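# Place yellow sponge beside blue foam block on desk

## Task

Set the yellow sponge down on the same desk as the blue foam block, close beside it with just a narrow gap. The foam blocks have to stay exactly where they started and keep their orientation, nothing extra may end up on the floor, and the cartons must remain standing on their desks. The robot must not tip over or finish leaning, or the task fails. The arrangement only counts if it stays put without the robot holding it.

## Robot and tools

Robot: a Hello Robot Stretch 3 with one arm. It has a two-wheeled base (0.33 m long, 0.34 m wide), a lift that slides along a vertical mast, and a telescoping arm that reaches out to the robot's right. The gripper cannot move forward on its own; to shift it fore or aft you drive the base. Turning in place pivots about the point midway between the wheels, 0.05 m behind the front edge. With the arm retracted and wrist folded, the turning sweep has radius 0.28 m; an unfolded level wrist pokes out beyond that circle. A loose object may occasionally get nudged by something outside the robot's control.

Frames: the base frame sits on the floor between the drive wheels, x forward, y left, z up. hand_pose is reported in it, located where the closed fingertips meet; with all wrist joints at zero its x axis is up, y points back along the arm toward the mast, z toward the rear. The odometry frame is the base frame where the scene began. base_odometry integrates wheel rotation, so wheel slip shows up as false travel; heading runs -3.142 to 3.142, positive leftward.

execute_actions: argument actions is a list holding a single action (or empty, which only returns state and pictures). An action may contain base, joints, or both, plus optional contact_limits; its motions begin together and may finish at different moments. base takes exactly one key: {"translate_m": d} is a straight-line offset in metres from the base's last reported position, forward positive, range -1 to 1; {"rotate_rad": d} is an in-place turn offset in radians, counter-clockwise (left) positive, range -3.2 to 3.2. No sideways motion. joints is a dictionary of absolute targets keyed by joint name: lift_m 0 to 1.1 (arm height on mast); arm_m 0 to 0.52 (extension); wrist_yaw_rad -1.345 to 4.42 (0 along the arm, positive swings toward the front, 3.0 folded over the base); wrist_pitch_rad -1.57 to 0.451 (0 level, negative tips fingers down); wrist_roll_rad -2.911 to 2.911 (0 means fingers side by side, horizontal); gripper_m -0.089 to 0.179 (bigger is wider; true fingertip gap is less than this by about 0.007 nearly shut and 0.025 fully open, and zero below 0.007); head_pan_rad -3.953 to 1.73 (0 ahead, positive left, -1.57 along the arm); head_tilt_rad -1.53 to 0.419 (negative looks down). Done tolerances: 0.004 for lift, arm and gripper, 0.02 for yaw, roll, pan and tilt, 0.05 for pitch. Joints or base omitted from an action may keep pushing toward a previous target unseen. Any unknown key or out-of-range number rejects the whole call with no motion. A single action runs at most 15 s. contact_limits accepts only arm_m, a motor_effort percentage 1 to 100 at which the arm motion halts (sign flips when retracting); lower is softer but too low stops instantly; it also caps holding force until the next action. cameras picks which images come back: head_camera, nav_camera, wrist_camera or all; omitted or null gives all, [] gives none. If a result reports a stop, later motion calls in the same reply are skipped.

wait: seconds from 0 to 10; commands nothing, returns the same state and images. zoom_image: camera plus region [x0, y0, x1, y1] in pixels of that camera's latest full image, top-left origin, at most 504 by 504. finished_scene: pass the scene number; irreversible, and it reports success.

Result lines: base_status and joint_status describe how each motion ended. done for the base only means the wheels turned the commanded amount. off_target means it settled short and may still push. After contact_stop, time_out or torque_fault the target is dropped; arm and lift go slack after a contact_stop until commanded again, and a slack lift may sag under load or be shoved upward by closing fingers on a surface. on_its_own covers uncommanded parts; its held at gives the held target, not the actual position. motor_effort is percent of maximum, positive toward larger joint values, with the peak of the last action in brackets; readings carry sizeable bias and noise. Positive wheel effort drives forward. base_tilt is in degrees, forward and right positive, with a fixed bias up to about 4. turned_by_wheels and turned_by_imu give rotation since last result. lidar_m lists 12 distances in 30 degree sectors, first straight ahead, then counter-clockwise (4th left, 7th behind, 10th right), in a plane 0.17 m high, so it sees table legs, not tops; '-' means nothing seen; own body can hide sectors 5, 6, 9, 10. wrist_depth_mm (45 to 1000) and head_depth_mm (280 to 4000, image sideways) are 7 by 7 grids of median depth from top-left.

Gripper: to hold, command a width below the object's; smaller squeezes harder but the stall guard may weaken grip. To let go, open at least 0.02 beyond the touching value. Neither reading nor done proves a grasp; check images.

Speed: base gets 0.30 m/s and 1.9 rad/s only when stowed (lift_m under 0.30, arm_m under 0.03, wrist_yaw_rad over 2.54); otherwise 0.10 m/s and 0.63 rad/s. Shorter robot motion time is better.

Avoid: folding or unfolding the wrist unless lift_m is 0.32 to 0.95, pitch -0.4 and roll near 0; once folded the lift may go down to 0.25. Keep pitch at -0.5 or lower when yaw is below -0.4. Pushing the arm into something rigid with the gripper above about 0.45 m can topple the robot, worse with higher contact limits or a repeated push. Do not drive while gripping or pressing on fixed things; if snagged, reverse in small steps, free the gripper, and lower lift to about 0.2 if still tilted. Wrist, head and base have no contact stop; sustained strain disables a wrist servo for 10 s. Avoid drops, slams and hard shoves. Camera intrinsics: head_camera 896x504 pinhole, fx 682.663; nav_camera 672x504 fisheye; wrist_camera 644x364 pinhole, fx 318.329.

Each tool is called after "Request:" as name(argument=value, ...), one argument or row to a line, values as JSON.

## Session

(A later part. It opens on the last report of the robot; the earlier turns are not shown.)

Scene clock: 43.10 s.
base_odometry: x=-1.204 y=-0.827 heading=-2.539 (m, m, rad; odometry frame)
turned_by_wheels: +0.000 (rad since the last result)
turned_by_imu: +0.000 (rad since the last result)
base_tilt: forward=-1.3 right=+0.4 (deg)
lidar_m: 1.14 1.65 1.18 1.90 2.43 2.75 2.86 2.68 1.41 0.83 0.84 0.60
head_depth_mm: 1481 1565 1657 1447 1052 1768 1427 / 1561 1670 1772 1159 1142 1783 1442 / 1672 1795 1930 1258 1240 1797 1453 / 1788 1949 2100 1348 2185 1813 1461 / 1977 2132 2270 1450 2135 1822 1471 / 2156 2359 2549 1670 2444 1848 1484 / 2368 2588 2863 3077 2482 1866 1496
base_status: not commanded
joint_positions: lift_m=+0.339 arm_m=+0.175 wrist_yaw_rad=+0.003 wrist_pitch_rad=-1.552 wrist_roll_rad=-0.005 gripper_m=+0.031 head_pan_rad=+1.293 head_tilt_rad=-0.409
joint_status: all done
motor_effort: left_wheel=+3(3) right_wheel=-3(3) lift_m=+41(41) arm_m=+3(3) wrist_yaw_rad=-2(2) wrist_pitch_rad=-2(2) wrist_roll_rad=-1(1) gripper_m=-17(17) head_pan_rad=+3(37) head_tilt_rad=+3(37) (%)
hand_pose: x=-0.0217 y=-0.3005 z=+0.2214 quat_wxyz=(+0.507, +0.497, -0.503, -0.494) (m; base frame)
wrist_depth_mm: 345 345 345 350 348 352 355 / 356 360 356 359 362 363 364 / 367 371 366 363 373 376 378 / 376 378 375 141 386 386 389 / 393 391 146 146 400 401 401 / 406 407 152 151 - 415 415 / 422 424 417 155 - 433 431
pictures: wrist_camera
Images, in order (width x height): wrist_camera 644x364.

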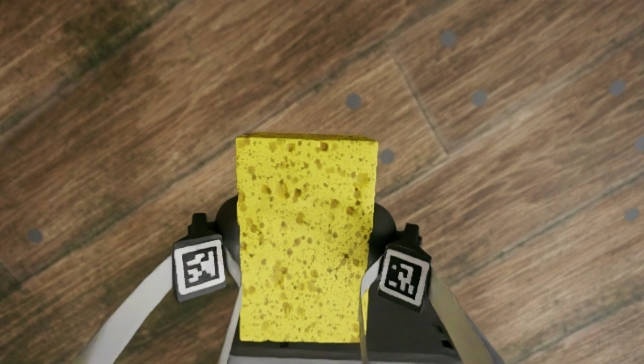

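Request:
execute_actions(
  actions=[
    {"joints":{"wrist_pitch_rad":-0.4,"arm_m":0.0,"wrist_yaw_rad":1.2}},
  ],
  cameras=[],
)

Request:
execute_actions(
  actions=[
    {"joints":{"wrist_yaw_rad":2.65,"lift_m":0.29}},
  ],
  cameras=["wrist_camera"],
)

Scene clock: 46.63 s.
base_odometry: x=-1.204 y=-0.827 heading=-2.539 (m, m, rad; odometry frame)
turned_by_wheels: +0.000 (rad since the last result)
turned_by_imu: +0.000 (rad since the last result)
base_tilt: forward=-1.3 right=+0.4 (deg)
lidar_m: 1.13 1.65 1.18 1.90 2.43 2.73 2.87 2.69 1.41 0.83 0.84 0.60
head_depth_mm: 1487 1559 1654 1450 1049 1781 1435 / 1565 1669 1777 1159 1145 1786 1442 / 1677 1795 1927 1256 1241 1806 1455 / 1791 1948 2105 1354 2187 1824 1455 / 1974 2128 2265 1446 2133 1827 1475 / 2149 2334 2562 1670 2458 1841 1484 / 2378 2607 2876 3083 2501 1862 1489
base_status: not commanded
joint_positions: lift_m=+0.339 arm_m=+0.000 wrist_yaw_rad=+1.197 wrist_pitch_rad=-0.421 wrist_roll_rad=-0.005 gripper_m=+0.031 head_pan_rad=+1.293 head_tilt_rad=-0.409
joint_status: all done
motor_effort: left_wheel=+3(3) right_wheel=-3(3) lift_m=+41(42) arm_m=-3(3) wrist_yaw_rad=+2(3) wrist_pitch_rad=+11(10) wrist_roll_rad=-1(1) gripper_m=-18(17) head_pan_rad=+3(3) head_tilt_rad=+4(2) (%)
hand_pose: x=+0.1871 y=-0.2271 z=+0.3514 quat_wxyz=(+0.656, +0.511, -0.486, +0.269) (m; base frame)
wrist_depth_mm: - - 893 728 541 516 455 / - - 962 775 595 542 474 / 885 908 919 473 665 583 506 / 710 735 693 141 617 605 539 / 596 607 146 146 541 525 537 / 512 520 152 151 512 463 453 / 450 456 446 157 476 464 416
pictures: none
No camera images: the call's "cameras" was empty. Leave "cameras" out to get every camera's image.

Scene clock: 48.37 s.
base_odometry: x=-1.204 y=-0.827 heading=-2.539 (m, m, rad; odometry frame)
turned_by_wheels: +0.000 (rad since the last result)
turned_by_imu: +0.000 (rad since the last result)
base_tilt: forward=-1.3 right=+0.4 (deg)
lidar_m: 1.14 1.65 1.18 1.90 2.43 2.75 2.87 2.69 1.41 0.83 0.84 0.60
head_depth_mm: 1474 1562 1651 1446 1052 1766 1434 / 1566 1675 1788 1163 1148 1793 1440 / 1665 1805 1923 1260 1238 1814 1449 / 1805 1951 2115 1345 2199 1810 1458 / 1971 2123 2266 1454 2139 1828 1478 / 2140 2326 2551 1679 2447 1852 1483 / 2363 2594 2851 3067 2515 1865 1493
base_status: not commanded
joint_positions: lift_m=+0.291 arm_m=+0.000 wrist_yaw_rad=+2.646 wrist_pitch_rad=-0.420 wrist_roll_rad=-0.005 gripper_m=+0.031 head_pan_rad=+1.293 head_tilt_rad=-0.409
joint_status: all done
motor_effort: left_wheel=+3(3) right_wheel=-3(3) lift_m=+12(35) arm_m=-3(4) wrist_yaw_rad=+3(3) wrist_pitch_rad=+10(11) wrist_roll_rad=-1(1) gripper_m=-17(18) head_pan_rad=+4(3) head_tilt_rad=+4(4) (%)
hand_pose: x=+0.0854 y=+0.0520 z=+0.3030 quat_wxyz=(+0.313, +0.705, -0.026, +0.636) (m; base frame)
wrist_depth_mm: - - - - - - - / - - - - - - - / 793 815 870 882 916 930 - / 644 654 625 141 698 740 747 / 557 552 146 146 606 593 612 / - 482 152 151 491 508 510 / - - 156 156 429 441 445
pictures: wrist_camera
Images, in order (width x height): wrist_camera 644x364.

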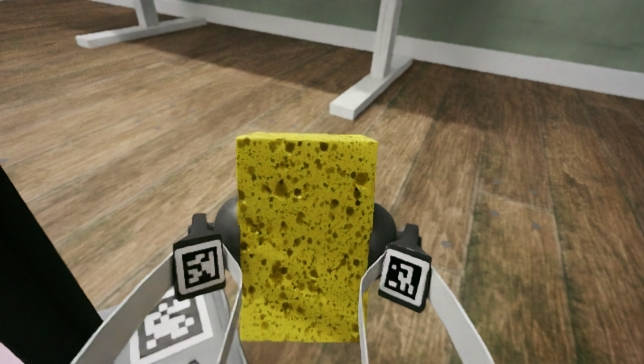

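Request:
execute_actions(
  actions=[
    {"base":{"rotate_rad":1.88},"joints":{"head_pan_rad":0,"head_tilt_rad":-0.5}},
  ],
  cameras=["nav_camera"],
)

Request:
execute_actions(
  actions=[
    {"base":{"translate_m":1.0},"joints":{"head_pan_rad":-1.2,"head_tilt_rad":-0.5}},
  ],
  cameras=["head_camera","nav_camera"],
)

Scene clock: 52.67 s.
base_odometry: x=-1.204 y=-0.827 heading=-0.659 (m, m, rad; odometry frame)
turned_by_wheels: +1.880 (rad since the last result)
turned_by_imu: +1.904 (rad since the last result)
base_tilt: forward=-1.3 right=+0.3 (deg)
lidar_m: 2.89 2.43 2.74 2.68 1.90 0.83 0.84 0.60 1.00 1.64 1.18 1.87
head_depth_mm: 2627 2763 2772 2679 2005 1621 1335 / 2667 2879 3098 2860 2075 1636 1354 / 2606 2791 3045 2883 2103 1646 1353 / 2536 2714 2940 2932 2116 1657 1364 / 2480 2672 2875 2948 2149 1677 1374 / 2412 2591 2788 2894 2169 1687 1386 / 2357 2527 2653 2819 2197 1700 1394
base_status: done
joint_positions: lift_m=+0.291 arm_m=+0.000 wrist_yaw_rad=+2.646 wrist_pitch_rad=-0.420 wrist_roll_rad=-0.005 gripper_m=+0.031 head_pan_rad=+0.007 head_tilt_rad=-0.494
joint_status: all done
motor_effort: left_wheel=-5(10) right_wheel=+2(7) lift_m=+12(12) arm_m=-3(3) wrist_yaw_rad=+3(3) wrist_pitch_rad=+10(10) wrist_roll_rad=-1(1) gripper_m=-17(17) head_pan_rad=-2(39) head_tilt_rad=-3(11) (%)
hand_pose: x=+0.0853 y=+0.0520 z=+0.3030 quat_wxyz=(+0.313, +0.705, -0.026, +0.636) (m; base frame)
wrist_depth_mm: - - - - - - - / - - - - - - - / 787 836 851 895 923 941 - / 646 659 613 141 712 730 754 / 557 546 146 146 603 595 610 / - 476 151 151 489 503 514 / - - 156 157 429 441 445
pictures: nav_camera (sideways: a quarter turn counterclockwise sets it upright)
Images, in order (width x height): nav_camera 672x504.

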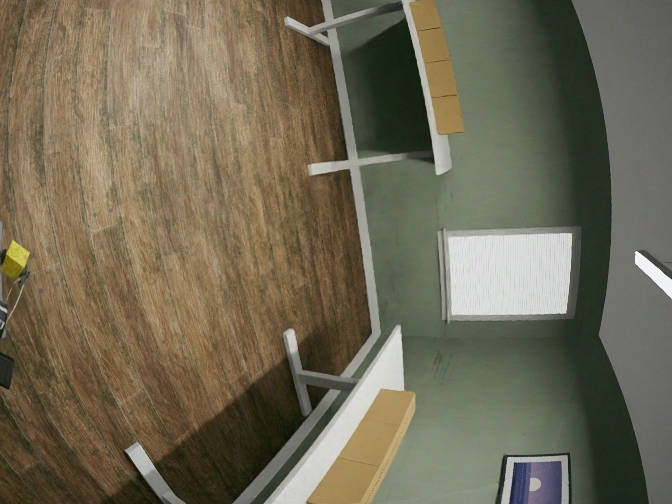

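Scene clock: 57.67 s.
base_odometry: x=-0.414 y=-1.440 heading=-0.659 (m, m, rad; odometry frame)
turned_by_wheels: +0.000 (rad since the last result)
turned_by_imu: +0.002 (rad since the last result)
base_tilt: forward=-1.3 right=+0.3 (deg)
lidar_m: 1.94 1.52 2.18 2.93 2.75 2.19 1.55 1.84 1.09 1.35 1.35 1.02
head_depth_mm: 1105 1186 1283 1259 762 724 1306 / 1111 1194 1296 1277 773 730 1349 / 1120 1210 1311 1294 785 735 1356 / 1131 1224 1328 1310 803 740 1365 / 1142 1234 1339 1327 816 747 1373 / 1158 1247 1357 1352 839 778 1360 / 1173 1265 1373 1373 978 784 1333
base_status: done
joint_positions: lift_m=+0.291 arm_m=+0.000 wrist_yaw_rad=+2.647 wrist_pitch_rad=-0.419 wrist_roll_rad=-0.005 gripper_m=+0.031 head_pan_rad=-1.193 head_tilt_rad=-0.495
joint_status: all done
motor_effort: left_wheel=-5(7) right_wheel=+3(7) lift_m=+12(12) arm_m=-3(3) wrist_yaw_rad=+2(3) wrist_pitch_rad=+10(10) wrist_roll_rad=-1(1) gripper_m=-17(18) head_pan_rad=-2(37) head_tilt_rad=-3(5) (%)
hand_pose: x=+0.0852 y=+0.0521 z=+0.3030 quat_wxyz=(+0.313, +0.705, -0.026, +0.636) (m; base frame)
wrist_depth_mm: - - - - - - - / - - - - - - - / 808 809 871 875 913 944 - / 654 657 616 141 723 734 765 / 555 547 146 146 607 599 612 / - 485 151 151 494 505 517 / - - 156 156 428 436 442
pictures: head_camera (sideways: a quarter turn clockwise sets it upright), nav_camera (sideways: a quarter turn counterclockwise sets it upright)
Images, in order (width x height): head_camera 896x504, nav_camera 672x504.

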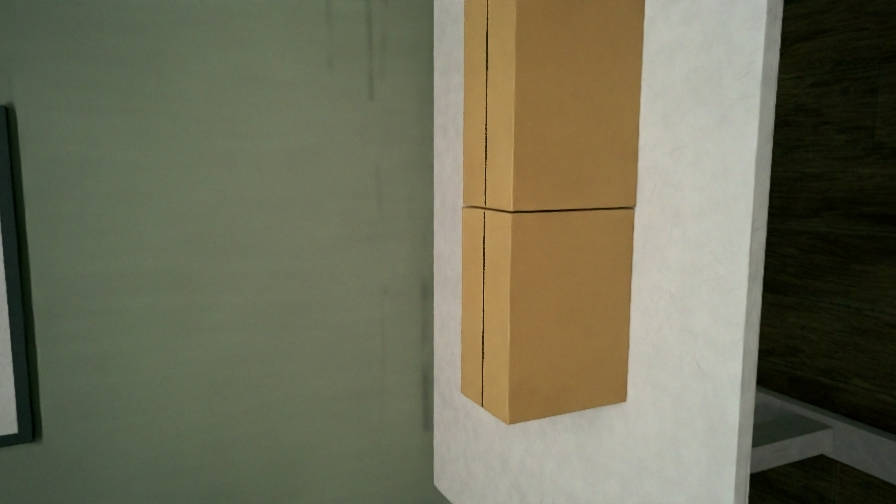

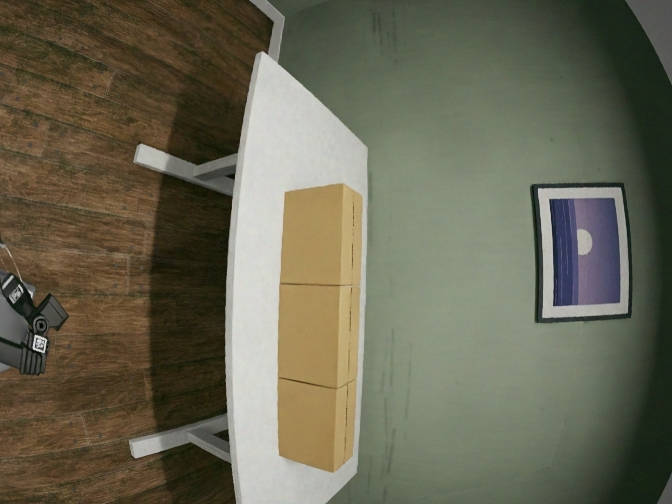

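Request:
execute_actions(
  actions=[
    {"base":{"translate_m":1.0},"joints":{"head_pan_rad":-2.2,"head_tilt_rad":-0.45}},
  ],
  cameras=["head_camera","nav_camera"],
)

Request:
execute_actions(
  actions=[
    {"base":{"translate_m":0.45},"joints":{"head_pan_rad":1.7,"head_tilt_rad":-0.3}},
  ],
  cameras=["head_camera","nav_camera"],
)

Scene clock: 63.63 s.
base_odometry: x=+0.376 y=-2.053 heading=-0.660 (m, m, rad; odometry frame)
turned_by_wheels: +0.000 (rad since the last result)
turned_by_imu: +0.002 (rad since the last result)
base_tilt: forward=-1.3 right=+0.3 (deg)
lidar_m: 0.98 0.98 0.86 1.82 3.64 3.32 2.54 1.73 0.70 0.73 1.05 1.16
head_depth_mm: 2166 2384 2523 1085 969 833 1383 / 1852 2003 2083 961 910 757 1320 / 1603 1717 1843 1403 877 763 624 / 1429 1502 1607 1425 963 769 627 / 1278 1344 1417 1428 1010 777 632 / 1144 1214 1271 1310 1023 784 690 / 1051 1104 1153 1208 1033 793 1354
base_status: done
joint_positions: lift_m=+0.291 arm_m=+0.000 wrist_yaw_rad=+2.647 wrist_pitch_rad=-0.419 wrist_roll_rad=-0.005 gripper_m=+0.031 head_pan_rad=-2.193 head_tilt_rad=-0.457
joint_status: all done
motor_effort: left_wheel=-5(9) right_wheel=+2(8) lift_m=+12(13) arm_m=-3(3) wrist_yaw_rad=+2(2) wrist_pitch_rad=+10(10) wrist_roll_rad=-1(1) gripper_m=-17(17) head_pan_rad=-3(37) head_tilt_rad=+2(7) (%)
hand_pose: x=+0.0852 y=+0.0521 z=+0.3030 quat_wxyz=(+0.312, +0.705, -0.026, +0.636) (m; base frame)
wrist_depth_mm: - - - - 965 791 679 / - - - - - 845 717 / 803 781 822 868 921 845 733 / 647 660 614 141 706 734 735 / 557 546 146 146 609 596 613 / - 480 152 151 493 503 519 / - - 156 157 432 441 450
pictures: head_camera (sideways: a quarter turn clockwise sets it upright), nav_camera (sideways: a quarter turn counterclockwise sets it upright)
Images, in order (width x height): head_camera 896x504, nav_camera 672x504.

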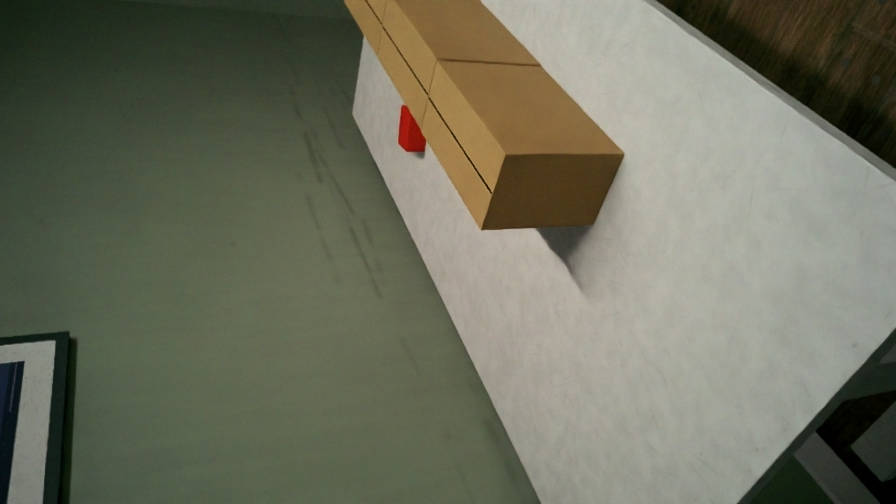

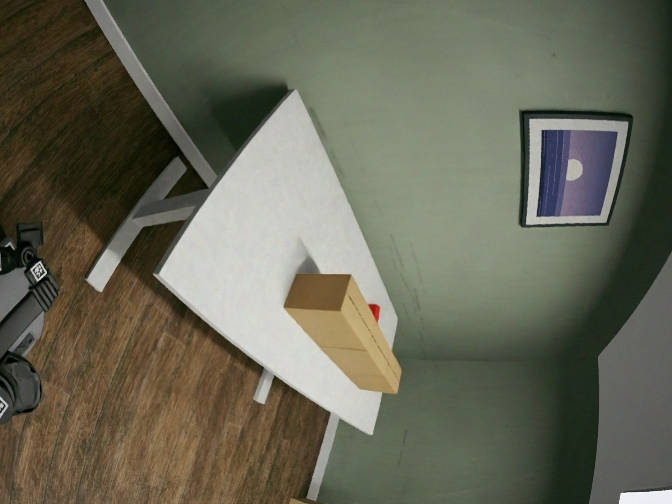

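Scene clock: 66.87 s.
base_odometry: x=+0.732 y=-2.329 heading=-0.660 (m, m, rad; odometry frame)
turned_by_wheels: +0.000 (rad since the last result)
turned_by_imu: +0.001 (rad since the last result)
base_tilt: forward=-1.3 right=+0.4 (deg)
lidar_m: 0.55 0.55 0.62 0.83 2.07 3.77 2.97 0.96 0.93 0.91 0.91 0.65
head_depth_mm: 1085 1119 1164 1144 917 1310 1364 / 1385 1440 1509 1279 873 1745 1576 / 1901 2014 2128 1306 881 1960 1540 / 3048 3400 3683 1343 843 922 984 / 3343 3512 3696 1357 849 2066 1613 / 3321 3465 3583 938 814 2095 1636 / 3253 3380 3570 980 - - -
base_status: done
joint_positions: lift_m=+0.291 arm_m=+0.000 wrist_yaw_rad=+2.647 wrist_pitch_rad=-0.419 wrist_roll_rad=-0.005 gripper_m=+0.031 head_pan_rad=+1.693 head_tilt_rad=-0.310
joint_status: all done
motor_effort: left_wheel=-5(9) right_wheel=+3(7) lift_m=+12(13) arm_m=-3(3) wrist_yaw_rad=+3(3) wrist_pitch_rad=+10(10) wrist_roll_rad=-1(1) gripper_m=-17(17) head_pan_rad=+3(38) head_tilt_rad=+3(17) (%)
hand_pose: x=+0.0852 y=+0.0521 z=+0.3030 quat_wxyz=(+0.312, +0.705, -0.026, +0.636) (m; base frame)
wrist_depth_mm: 652 - 866 662 526 444 382 / 731 - 947 717 564 461 398 / 743 778 858 701 604 498 417 / 647 660 623 141 615 523 436 / 548 555 146 146 611 555 468 / - 478 151 151 490 506 477 / - - 156 157 427 441 445
pictures: head_camera (sideways: a quarter turn clockwise sets it upright), nav_camera (sideways: a quarter turn counterclockwise sets it upright)
Images, in order (width x height): head_camera 896x504, nav_camera 672x504.

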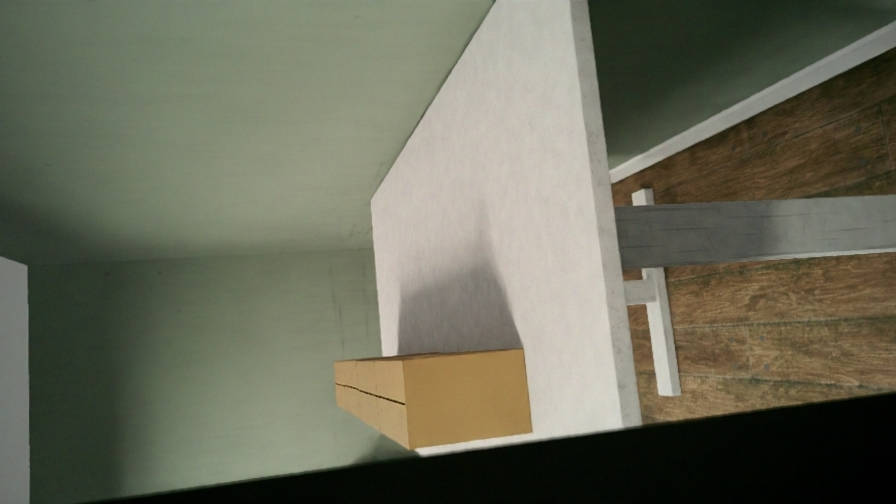

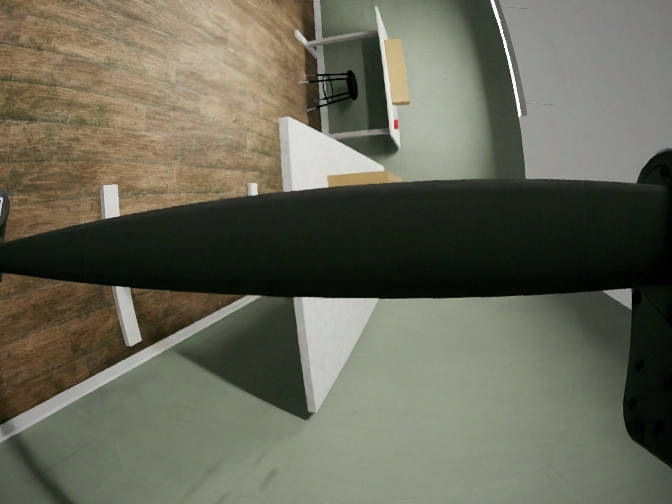

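Request:
execute_actions(
  actions=[
    {"joints":{"head_pan_rad":-2.55,"head_tilt_rad":-0.35}},
  ],
  cameras=["head_camera"],
)

Scene clock: 69.70 s.
base_odometry: x=+0.732 y=-2.329 heading=-0.660 (m, m, rad; odometry frame)
turned_by_wheels: +0.000 (rad since the last result)
turned_by_imu: +0.000 (rad since the last result)
base_tilt: forward=-1.3 right=+0.3 (deg)
lidar_m: 0.55 0.55 0.62 0.83 2.07 3.78 2.98 0.96 0.93 0.91 0.91 0.65
head_depth_mm: 2680 2820 2966 3086 2574 1917 1520 / 2764 2899 3065 1614 1189 975 1524 / 2861 2989 3123 1326 1165 908 1531 / 2495 2545 2627 1818 1196 953 1544 / 1958 1989 2016 1895 1228 970 1137 / 1604 1635 1656 1679 1242 1021 1570 / 1332 1380 1398 1424 1260 1375 1471
base_status: not commanded
joint_positions: lift_m=+0.291 arm_m=+0.000 wrist_yaw_rad=+2.647 wrist_pitch_rad=-0.419 wrist_roll_rad=-0.005 gripper_m=+0.031 head_pan_rad=-2.543 head_tilt_rad=-0.346
joint_status: all done
motor_effort: left_wheel=-5(5) right_wheel=+3(3) lift_m=+12(12) arm_m=-3(3) wrist_yaw_rad=+3(3) wrist_pitch_rad=+10(10) wrist_roll_rad=-1(1) gripper_m=-18(17) head_pan_rad=-2(38) head_tilt_rad=-3(6) (%)
hand_pose: x=+0.0852 y=+0.0521 z=+0.3030 quat_wxyz=(+0.312, +0.705, -0.026, +0.636) (m; base frame)
wrist_depth_mm: 663 - 895 665 532 446 380 / 734 - 970 720 571 467 397 / 742 802 858 714 596 498 421 / 646 661 625 141 626 522 441 / 551 553 146 146 599 551 463 / - 479 151 151 487 507 479 / - - 156 156 425 442 446
pictures: head_camera (sideways: a quarter turn clockwise sets it upright)
Images, in order (width x height): head_camera 896x504.

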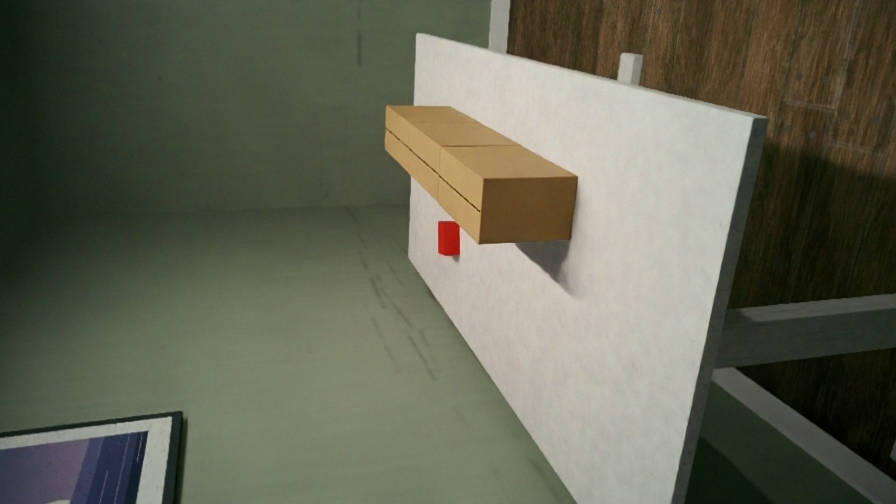

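Request:
execute_actions(
  actions=[
    {"base":{"translate_m":-0.9},"joints":{"head_pan_rad":0,"head_tilt_rad":-0.5}},
  ],
  cameras=[],
)

Request:
execute_actions(
  actions=[
    {"base":{"rotate_rad":1.665}},
  ],
  cameras=["nav_camera"],
)

Request:
execute_actions(
  actions=[
    {"base":{"translate_m":1.0}},
  ],
  cameras=["nav_camera","head_camera"],
)

Scene clock: 76.73 s.
base_odometry: x=+0.021 y=-1.777 heading=-0.660 (m, m, rad; odometry frame)
turned_by_wheels: +0.000 (rad since the last result)
turned_by_imu: -0.002 (rad since the last result)
base_tilt: forward=-1.2 right=+0.3 (deg)
lidar_m: 1.41 1.41 1.10 2.02 3.36 2.81 2.08 2.36 1.39 1.18 0.72 1.33
head_depth_mm: 1328 1437 1542 1721 1882 1623 1341 / 1293 1393 1508 1661 1830 1635 1345 / 1253 1349 1456 1596 1766 1638 1354 / 1220 1313 1414 1552 1693 1653 1367 / 1189 1275 1373 1498 1630 1675 1375 / 1158 1236 1331 1455 1586 1650 1384 / 1137 1212 1303 1408 1530 1626 1397
base_status: done
joint_positions: lift_m=+0.291 arm_m=+0.000 wrist_yaw_rad=+2.647 wrist_pitch_rad=-0.419 wrist_roll_rad=-0.005 gripper_m=+0.031 head_pan_rad=-0.007 head_tilt_rad=-0.495
joint_status: all done
motor_effort: left_wheel=-4(13) right_wheel=+3(5) lift_m=+12(11) arm_m=-3(3) wrist_yaw_rad=+2(2) wrist_pitch_rad=+10(10) wrist_roll_rad=-1(1) gripper_m=-18(17) head_pan_rad=+4(37) head_tilt_rad=-2(16) (%)
hand_pose: x=+0.0852 y=+0.0521 z=+0.3030 quat_wxyz=(+0.312, +0.705, -0.026, +0.636) (m; base frame)
wrist_depth_mm: - - - - - - - / - - - - - - - / 793 823 850 889 934 967 - / 643 662 614 141 715 734 763 / 549 552 146 145 606 598 615 / - 482 151 151 501 506 516 / - - 156 156 426 438 448
pictures: none
No camera images: the call's "cameras" was empty. Leave "cameras" out to get every camera's image.

Scene clock: 79.03 s.
base_odometry: x=+0.021 y=-1.777 heading=+1.005 (m, m, rad; odometry frame)
turned_by_wheels: +1.665 (rad since the last result)
turned_by_imu: +1.685 (rad since the last result)
base_tilt: forward=-1.3 right=+0.3 (deg)
lidar_m: 2.06 2.96 2.32 2.09 1.39 1.33 0.72 1.19 1.42 1.41 1.10 1.69
head_depth_mm: 2649 1537 1459 2415 2054 1632 1338 / 3143 3346 3609 2860 2065 1629 1346 / 3133 3413 3636 2897 2089 1650 1357 / 3106 3296 3584 2946 2117 1656 1357 / 3045 3251 3512 2991 2128 1677 1370 / 2971 3143 3408 3000 2161 1691 1381 / 2938 3049 3324 3026 2171 1703 1396
base_status: done
joint_positions: lift_m=+0.291 arm_m=+0.000 wrist_yaw_rad=+2.647 wrist_pitch_rad=-0.419 wrist_roll_rad=-0.005 gripper_m=+0.031 head_pan_rad=-0.007 head_tilt_rad=-0.495
joint_status: not commanded
motor_effort: left_wheel=-5(11) right_wheel=+2(8) lift_m=+13(12) arm_m=-3(3) wrist_yaw_rad=+2(2) wrist_pitch_rad=+10(10) wrist_roll_rad=-1(1) gripper_m=-17(17) head_pan_rad=+3(3) head_tilt_rad=-3(2) (%)
hand_pose: x=+0.0852 y=+0.0521 z=+0.3030 quat_wxyz=(+0.312, +0.705, -0.026, +0.636) (m; base frame)
wrist_depth_mm: - - - - - - - / - - - - - - - / 801 825 862 886 925 954 - / 653 651 626 141 713 741 754 / 543 549 146 146 613 593 620 / - 484 151 151 490 506 520 / - - 155 156 429 440 446
pictures: nav_camera (sideways: a quarter turn counterclockwise sets it upright)
Images, in order (width x height): nav_camera 672x504.

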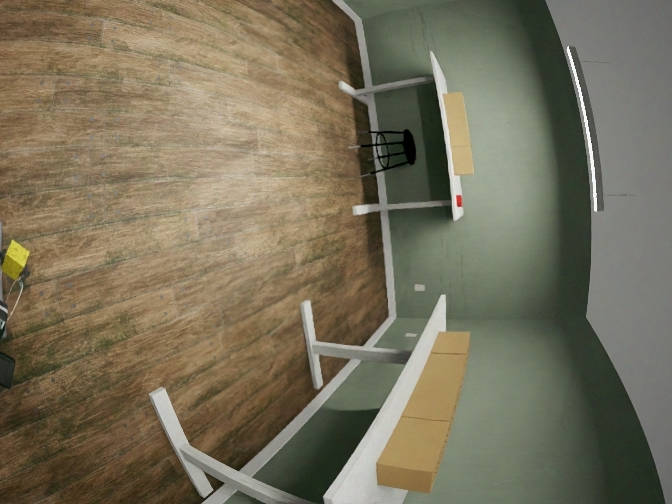

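Scene clock: 84.03 s.
base_odometry: x=+0.558 y=-0.933 heading=+1.005 (m, m, rad; odometry frame)
turned_by_wheels: +0.000 (rad since the last result)
turned_by_imu: +0.002 (rad since the last result)
base_tilt: forward=-1.3 right=+0.3 (deg)
lidar_m: 2.15 2.15 2.85 2.24 2.52 2.18 1.71 2.17 0.84 0.85 1.21 1.09
head_depth_mm: 2282 2393 2455 2426 2058 1613 1301 / 2321 2498 2703 2806 2067 1635 1352 / 2263 2439 2629 2767 2096 1643 1352 / 2224 2396 2592 2779 2117 1656 1365 / 2196 2363 2542 2686 2135 1677 1377 / 2171 2318 2469 2651 2161 1696 1388 / 2138 2265 2454 2628 2176 1699 1393
base_status: done
joint_positions: lift_m=+0.291 arm_m=+0.000 wrist_yaw_rad=+2.647 wrist_pitch_rad=-0.419 wrist_roll_rad=-0.005 gripper_m=+0.031 head_pan_rad=-0.007 head_tilt_rad=-0.495
joint_status: not commanded
motor_effort: left_wheel=-5(11) right_wheel=+3(6) lift_m=+12(12) arm_m=-3(3) wrist_yaw_rad=+2(2) wrist_pitch_rad=+10(10) wrist_roll_rad=-1(1) gripper_m=-17(17) head_pan_rad=+3(3) head_tilt_rad=-3(3) (%)
hand_pose: x=+0.0852 y=+0.0521 z=+0.3031 quat_wxyz=(+0.312, +0.705, -0.026, +0.636) (m; base frame)
wrist_depth_mm: - - - - - - - / - - - - - - - / 807 835 864 886 912 941 - / 644 653 622 141 701 720 755 / 556 544 146 145 610 601 605 / - 478 152 151 493 508 514 / - - 156 156 430 443 447
pictures: head_camera (sideways: a quarter turn clockwise sets it upright), nav_camera (sideways: a quarter turn counterclockwise sets it upright)
Images, in order (width x height): head_camera 896x504, nav_camera 672x504.

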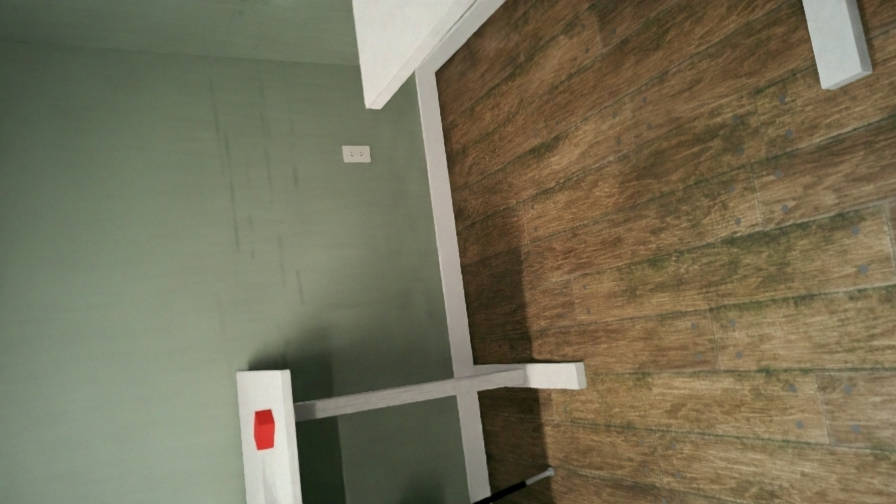

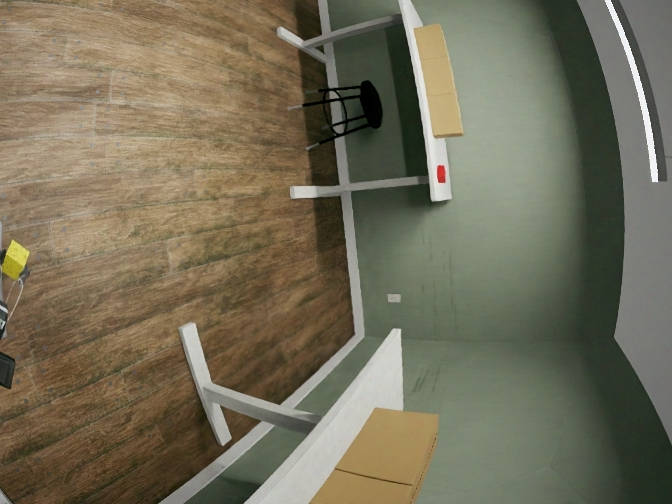

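Request:
execute_actions(
  actions=[
    {"base":{"rotate_rad":0.05}},
  ],
  cameras=[],
)

Request:
execute_actions(
  actions=[
    {"base":{"translate_m":1.0},"joints":{"head_tilt_rad":-0.7}},
  ],
  cameras=["nav_camera","head_camera"],
)

Scene clock: 87.27 s.
base_odometry: x=+0.558 y=-0.933 heading=+1.054 (m, m, rad; odometry frame)
turned_by_wheels: +0.050 (rad since the last result)
turned_by_imu: +0.051 (rad since the last result)
base_tilt: forward=-1.3 right=+0.4 (deg)
lidar_m: 2.15 2.44 2.79 2.25 2.54 2.19 1.71 2.04 0.83 1.21 1.22 1.09
head_depth_mm: 2293 2467 2617 2556 2063 1614 1304 / 2270 2457 2666 2802 2085 1632 1349 / 2256 2431 2620 2752 2100 1635 1358 / 2234 2393 2590 2748 2124 1665 1367 / 2201 2346 2553 2685 2119 1674 1376 / 2168 2301 2466 2671 2159 1685 1387 / 2144 2267 2480 2673 2171 1702 1391
base_status: done
joint_positions: lift_m=+0.291 arm_m=+0.000 wrist_yaw_rad=+2.647 wrist_pitch_rad=-0.419 wrist_roll_rad=-0.005 gripper_m=+0.031 head_pan_rad=-0.007 head_tilt_rad=-0.495
joint_status: not commanded
motor_effort: left_wheel=-5(12) right_wheel=+2(7) lift_m=+12(12) arm_m=-3(3) wrist_yaw_rad=+3(3) wrist_pitch_rad=+10(10) wrist_roll_rad=-1(1) gripper_m=-17(17) head_pan_rad=+3(3) head_tilt_rad=-3(5) (%)
hand_pose: x=+0.0852 y=+0.0521 z=+0.3031 quat_wxyz=(+0.312, +0.705, -0.026, +0.636) (m; base frame)
wrist_depth_mm: - - - - - - - / - - - - - - - / 809 816 846 885 909 941 - / 645 663 620 141 707 725 767 / 557 551 146 146 604 602 612 / - 477 151 151 491 508 514 / - - 156 156 429 437 444
pictures: none
No camera images: the call's "cameras" was empty. Leave "cameras" out to get every camera's image.

Scene clock: 92.27 s.
base_odometry: x=+1.052 y=-0.064 heading=+1.054 (m, m, rad; odometry frame)
turned_by_wheels: +0.000 (rad since the last result)
turned_by_imu: +0.002 (rad since the last result)
base_tilt: forward=-1.4 right=+0.3 (deg)
lidar_m: 1.61 1.18 1.29 2.69 2.73 3.09 2.72 1.49 1.15 0.59 1.07 1.32
head_depth_mm: 1432 1592 1791 1975 1648 1391 1192 / 1411 1567 1767 1947 1661 1386 1205 / 1397 1548 1732 1938 1674 1399 1209 / 1382 1524 1720 1921 1696 1417 1218 / 1360 1503 1687 1915 1704 1426 1225 / 1343 1482 1657 1872 1627 1398 1228 / 1319 1176 1166 1762 1729 1445 1237
base_status: done
joint_positions: lift_m=+0.291 arm_m=+0.000 wrist_yaw_rad=+2.647 wrist_pitch_rad=-0.419 wrist_roll_rad=-0.005 gripper_m=+0.031 head_pan_rad=-0.007 head_tilt_rad=-0.692
joint_status: all done
motor_effort: left_wheel=-5(10) right_wheel=+3(7) lift_m=+12(12) arm_m=-3(3) wrist_yaw_rad=+2(3) wrist_pitch_rad=+10(10) wrist_roll_rad=-1(1) gripper_m=-17(17) head_pan_rad=+4(3) head_tilt_rad=-4(20) (%)
hand_pose: x=+0.0852 y=+0.0521 z=+0.3031 quat_wxyz=(+0.312, +0.705, -0.026, +0.636) (m; base frame)
wrist_depth_mm: - - - - - - - / - - - - - - - / 802 830 860 888 936 922 - / 647 670 629 141 699 746 762 / 545 551 146 146 608 591 606 / - 478 152 151 492 505 518 / - - 156 157 428 441 446
pictures: head_camera (sideways: a quarter turn clockwise sets it upright), nav_camera (sideways: a quarter turn counterclockwise sets it upright)
Images, in order (width x height): head_camera 896x504, nav_camera 672x504.

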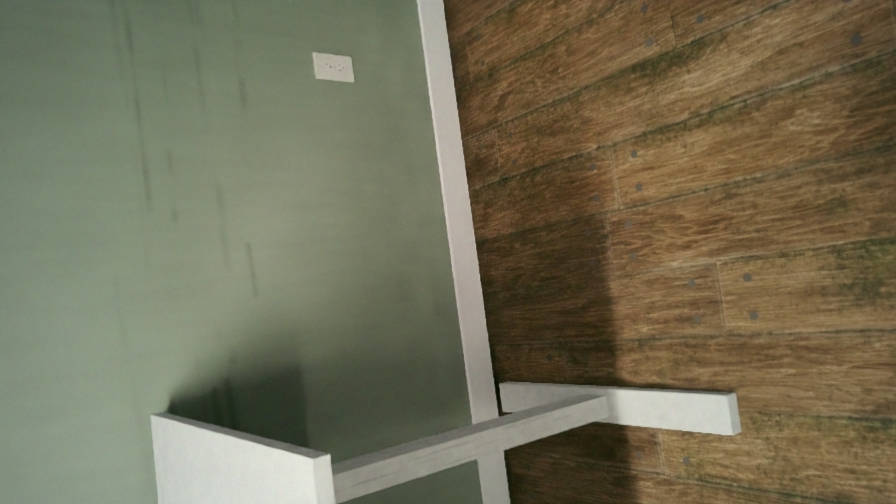

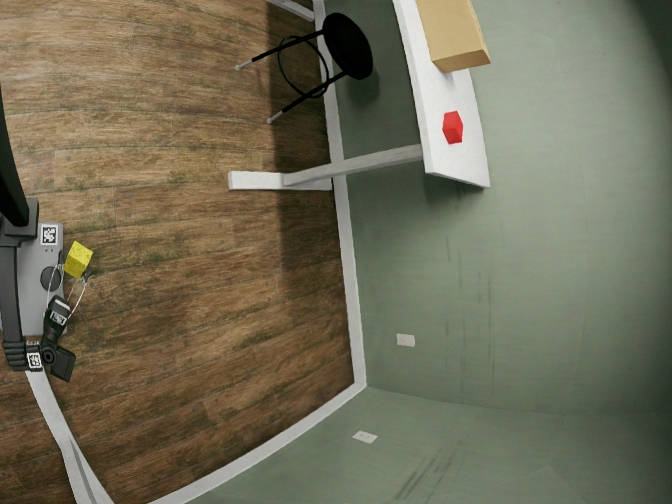

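Request:
execute_actions(
  actions=[
    {"base":{"translate_m":1.0},"joints":{"head_pan_rad":1.45,"head_tilt_rad":-0.4}},
  ],
  cameras=["nav_camera","head_camera"],
)

Scene clock: 98.00 s.
base_odometry: x=+1.546 y=+0.806 heading=+1.054 (m, m, rad; odometry frame)
turned_by_wheels: +0.000 (rad since the last result)
turned_by_imu: +0.002 (rad since the last result)
base_tilt: forward=-1.3 right=+0.4 (deg)
lidar_m: 0.62 0.63 0.45 0.44 2.85 3.52 3.72 1.20 0.99 0.91 0.92 0.68
head_depth_mm: 1020 1067 1118 929 633 481 410 / 1236 1303 1350 941 640 485 401 / 1575 1680 1638 894 647 489 393 / 2149 2382 2204 975 655 493 396 / 2465 2616 2694 813 662 496 399 / 2417 2557 1001 662 669 461 402 / 2369 2495 2613 901 678 458 405
base_status: done
joint_positions: lift_m=+0.291 arm_m=+0.000 wrist_yaw_rad=+2.647 wrist_pitch_rad=-0.419 wrist_roll_rad=-0.005 gripper_m=+0.031 head_pan_rad=+1.443 head_tilt_rad=-0.409
joint_status: all done
motor_effort: left_wheel=-5(9) right_wheel=+2(7) lift_m=+11(12) arm_m=-3(3) wrist_yaw_rad=+3(2) wrist_pitch_rad=+10(10) wrist_roll_rad=-1(1) gripper_m=-17(17) head_pan_rad=+3(37) head_tilt_rad=+3(21) (%)
hand_pose: x=+0.0852 y=+0.0521 z=+0.3031 quat_wxyz=(+0.312, +0.705, -0.026, +0.636) (m; base frame)
wrist_depth_mm: - - 442 883 654 524 441 / - - 485 964 696 551 453 / 794 814 530 861 731 585 473 / 646 656 549 141 688 599 492 / 507 521 146 146 601 582 507 / - 479 152 151 497 505 497 / - - 156 156 432 439 445
pictures: head_camera (sideways: a quarter turn clockwise sets it upright), nav_camera (sideways: a quarter turn counterclockwise sets it upright)
Images, in order (width x height): head_camera 896x504, nav_camera 672x504.

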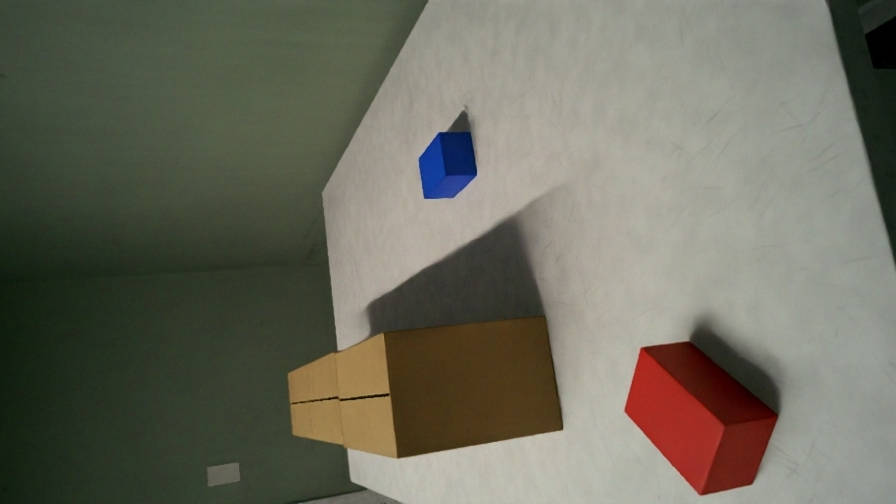

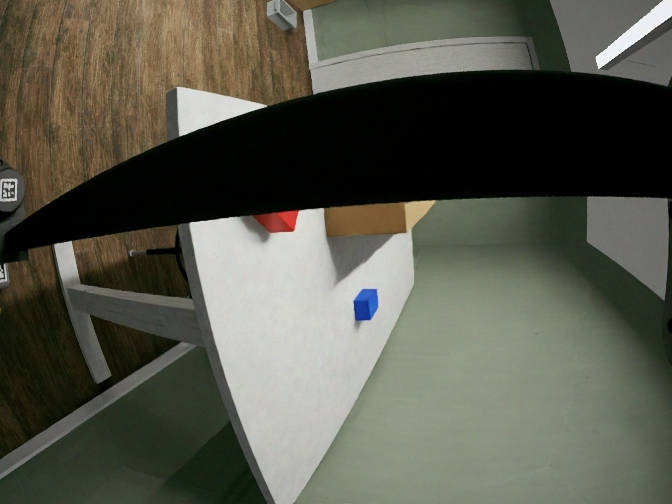

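Request:
execute_actions(
  actions=[
    {"base":{"rotate_rad":0.74},"joints":{"lift_m":0.42,"head_pan_rad":0.5,"head_tilt_rad":-1.1}},
  ],
  cameras=[],
)

Request:
execute_actions(
  actions=[
    {"base":{"translate_m":0.26},"joints":{"lift_m":0.7,"wrist_yaw_rad":1.5}},
  ],
  cameras=["nav_camera","head_camera"],
)

Scene clock: 105.67 s.
base_odometry: x=+1.546 y=+0.806 heading=+1.794 (m, m, rad; odometry frame)
turned_by_wheels: +0.740 (rad since the last result)
turned_by_imu: +0.750 (rad since the last result)
base_tilt: forward=-1.4 right=+0.3 (deg)
lidar_m: 0.66 0.44 0.79 3.02 4.23 2.40 1.20 0.93 0.91 0.83 0.63 0.62
head_depth_mm: 533 468 1093 1277 1292 1172 1084 / 538 465 1307 1419 1298 1186 1095 / 544 470 1471 1435 1290 1195 1092 / 549 474 438 832 1263 1198 - / 556 479 427 1452 1326 1208 1133 / 562 483 423 1467 1332 1213 1138 / 568 486 426 1445 1341 1226 1136
base_status: done
joint_positions: lift_m=+0.419 arm_m=+0.000 wrist_yaw_rad=+2.647 wrist_pitch_rad=-0.419 wrist_roll_rad=-0.005 gripper_m=+0.031 head_pan_rad=+0.507 head_tilt_rad=-1.087
joint_status: all done
motor_effort: left_wheel=-5(13) right_wheel=+3(8) lift_m=+41(42) arm_m=-3(3) wrist_yaw_rad=+2(2) wrist_pitch_rad=+10(9) wrist_roll_rad=-1(1) gripper_m=-17(17) head_pan_rad=-3(36) head_tilt_rad=-7(38) (%)
hand_pose: x=+0.0852 y=+0.0522 z=+0.4319 quat_wxyz=(+0.312, +0.705, -0.026, +0.636) (m; base frame)
wrist_depth_mm: - - - - - 389 747 / - - - - 822 966 725 / - - - - 478 - 712 / 839 857 812 141 527 907 688 / 721 720 146 146 635 776 668 / - 608 152 151 630 639 626 / - 534 528 156 551 574 576
pictures: none
No camera images: the call's "cameras" was empty. Leave "cameras" out to get every camera's image.

Scene clock: 109.73 s.
base_odometry: x=+1.488 y=+1.059 heading=+1.793 (m, m, rad; odometry frame)
turned_by_wheels: +0.000 (rad since the last result)
turned_by_imu: +0.001 (rad since the last result)
base_tilt: forward=-1.4 right=+0.3 (deg)
lidar_m: 0.43 0.63 0.26 2.85 3.78 2.65 1.40 1.08 1.06 0.54 0.41 0.41
head_depth_mm: 536 460 406 374 987 1140 1085 / 539 465 409 367 1236 1185 1091 / 543 469 413 368 1272 1190 1112 / 550 474 416 370 349 1179 1141 / 556 478 420 373 342 1130 1134 / 561 483 423 376 339 1166 1126 / 559 487 427 378 340 1177 1121
base_status: done
joint_positions: lift_m=+0.699 arm_m=+0.000 wrist_yaw_rad=+1.504 wrist_pitch_rad=-0.419 wrist_roll_rad=-0.005 gripper_m=+0.031 head_pan_rad=+0.507 head_tilt_rad=-1.087
joint_status: all done
motor_effort: left_wheel=-4(4) right_wheel=+2(6) lift_m=+42(43) arm_m=-3(3) wrist_yaw_rad=-2(0) wrist_pitch_rad=+10(9) wrist_roll_rad=-1(1) gripper_m=-17(17) head_pan_rad=-2(3) head_tilt_rad=-6(7) (%)
hand_pose: x=+0.2024 y=-0.1603 z=+0.7119 quat_wxyz=(+0.607, +0.579, -0.403, +0.366) (m; base frame)
wrist_depth_mm: 481 380 313 262 227 199 179 / 580 432 345 286 245 214 190 / 715 502 380 291 262 230 202 / 940 600 430 141 284 247 215 / - 758 146 146 306 268 232 / 899 884 152 151 361 293 250 / 780 800 739 157 408 316 273
pictures: head_camera (sideways: a quarter turn clockwise sets it upright), nav_camera (sideways: a quarter turn counterclockwise sets it upright)
Images, in order (width x height): head_camera 896x504, nav_camera 672x504.

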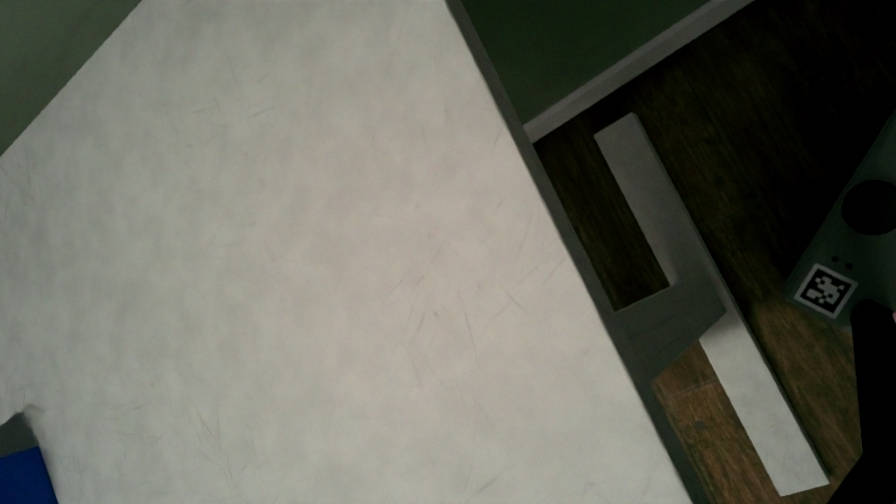

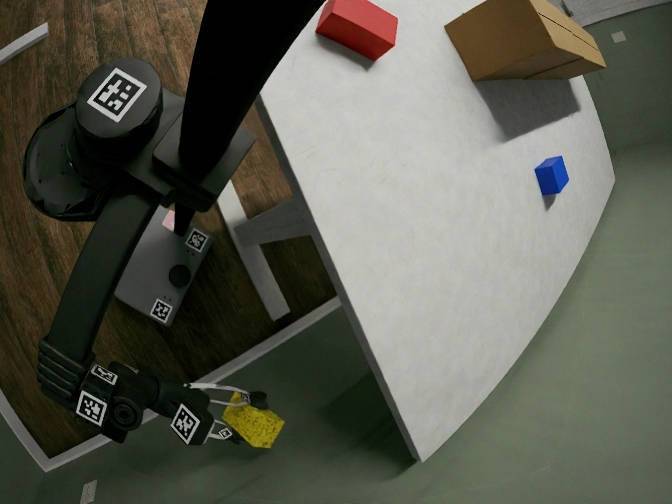

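Request:
execute_actions(
  actions=[
    {"base":{"rotate_rad":0.3},"joints":{"lift_m":1.1,"wrist_yaw_rad":1.25,"head_pan_rad":-0.3,"head_tilt_rad":-0.9}},
  ],
  cameras=["nav_camera","wrist_camera"],
)

Scene clock: 115.40 s.
base_odometry: x=+1.488 y=+1.059 heading=+2.093 (m, m, rad; odometry frame)
turned_by_wheels: +0.300 (rad since the last result)
turned_by_imu: +0.304 (rad since the last result)
base_tilt: forward=-1.3 right=+0.4 (deg)
lidar_m: 0.51 0.26 0.27 3.18 4.16 1.45 1.15 1.05 0.69 0.44 0.41 0.41
head_depth_mm: 349 394 452 532 645 821 1065 / 370 421 486 571 723 949 1105 / 395 453 512 437 813 1129 1120 / 422 490 520 431 386 1220 1113 / 454 533 522 436 375 349 1121 / 491 585 526 440 378 331 1107 / 535 623 532 444 381 333 301
base_status: done
joint_positions: lift_m=+1.097 arm_m=+0.000 wrist_yaw_rad=+1.254 wrist_pitch_rad=-0.419 wrist_roll_rad=-0.005 gripper_m=+0.031 head_pan_rad=-0.293 head_tilt_rad=-0.902
joint_status: all done
joint sent to its limit — the command would take lift_m past its upper limit, so that joint was sent only as far as its limit.
motor_effort: left_wheel=-5(8) right_wheel=+3(4) lift_m=+42(42) arm_m=-3(3) wrist_yaw_rad=-2(2) wrist_pitch_rad=+10(10) wrist_roll_rad=-1(1) gripper_m=-17(17) head_pan_rad=-3(36) head_tilt_rad=+1(18) (%)
hand_pose: x=+0.1917 y=-0.2152 z=+1.1094 quat_wxyz=(+0.648, +0.524, -0.472, +0.288) (m; base frame)
wrist_depth_mm: 475 359 283 234 199 173 155 / 597 409 317 254 214 185 163 / 547 488 355 258 230 198 172 / 427 453 398 141 248 213 185 / 358 364 146 146 266 230 197 / 309 311 152 151 313 252 212 / 271 299 713 156 352 270 228
pictures: nav_camera (sideways: a quarter turn counterclockwise sets it upright), wrist_camera
Images, in order (width x height): nav_camera 672x504, wrist_camera 644x364.

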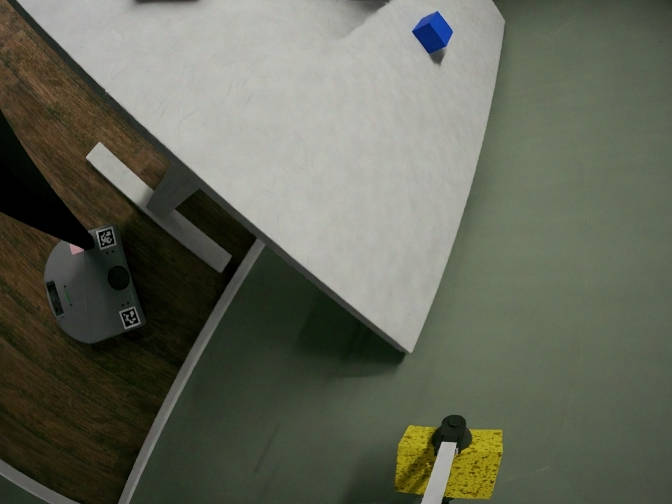

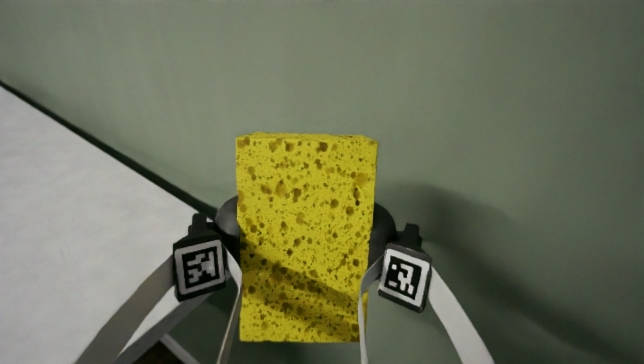

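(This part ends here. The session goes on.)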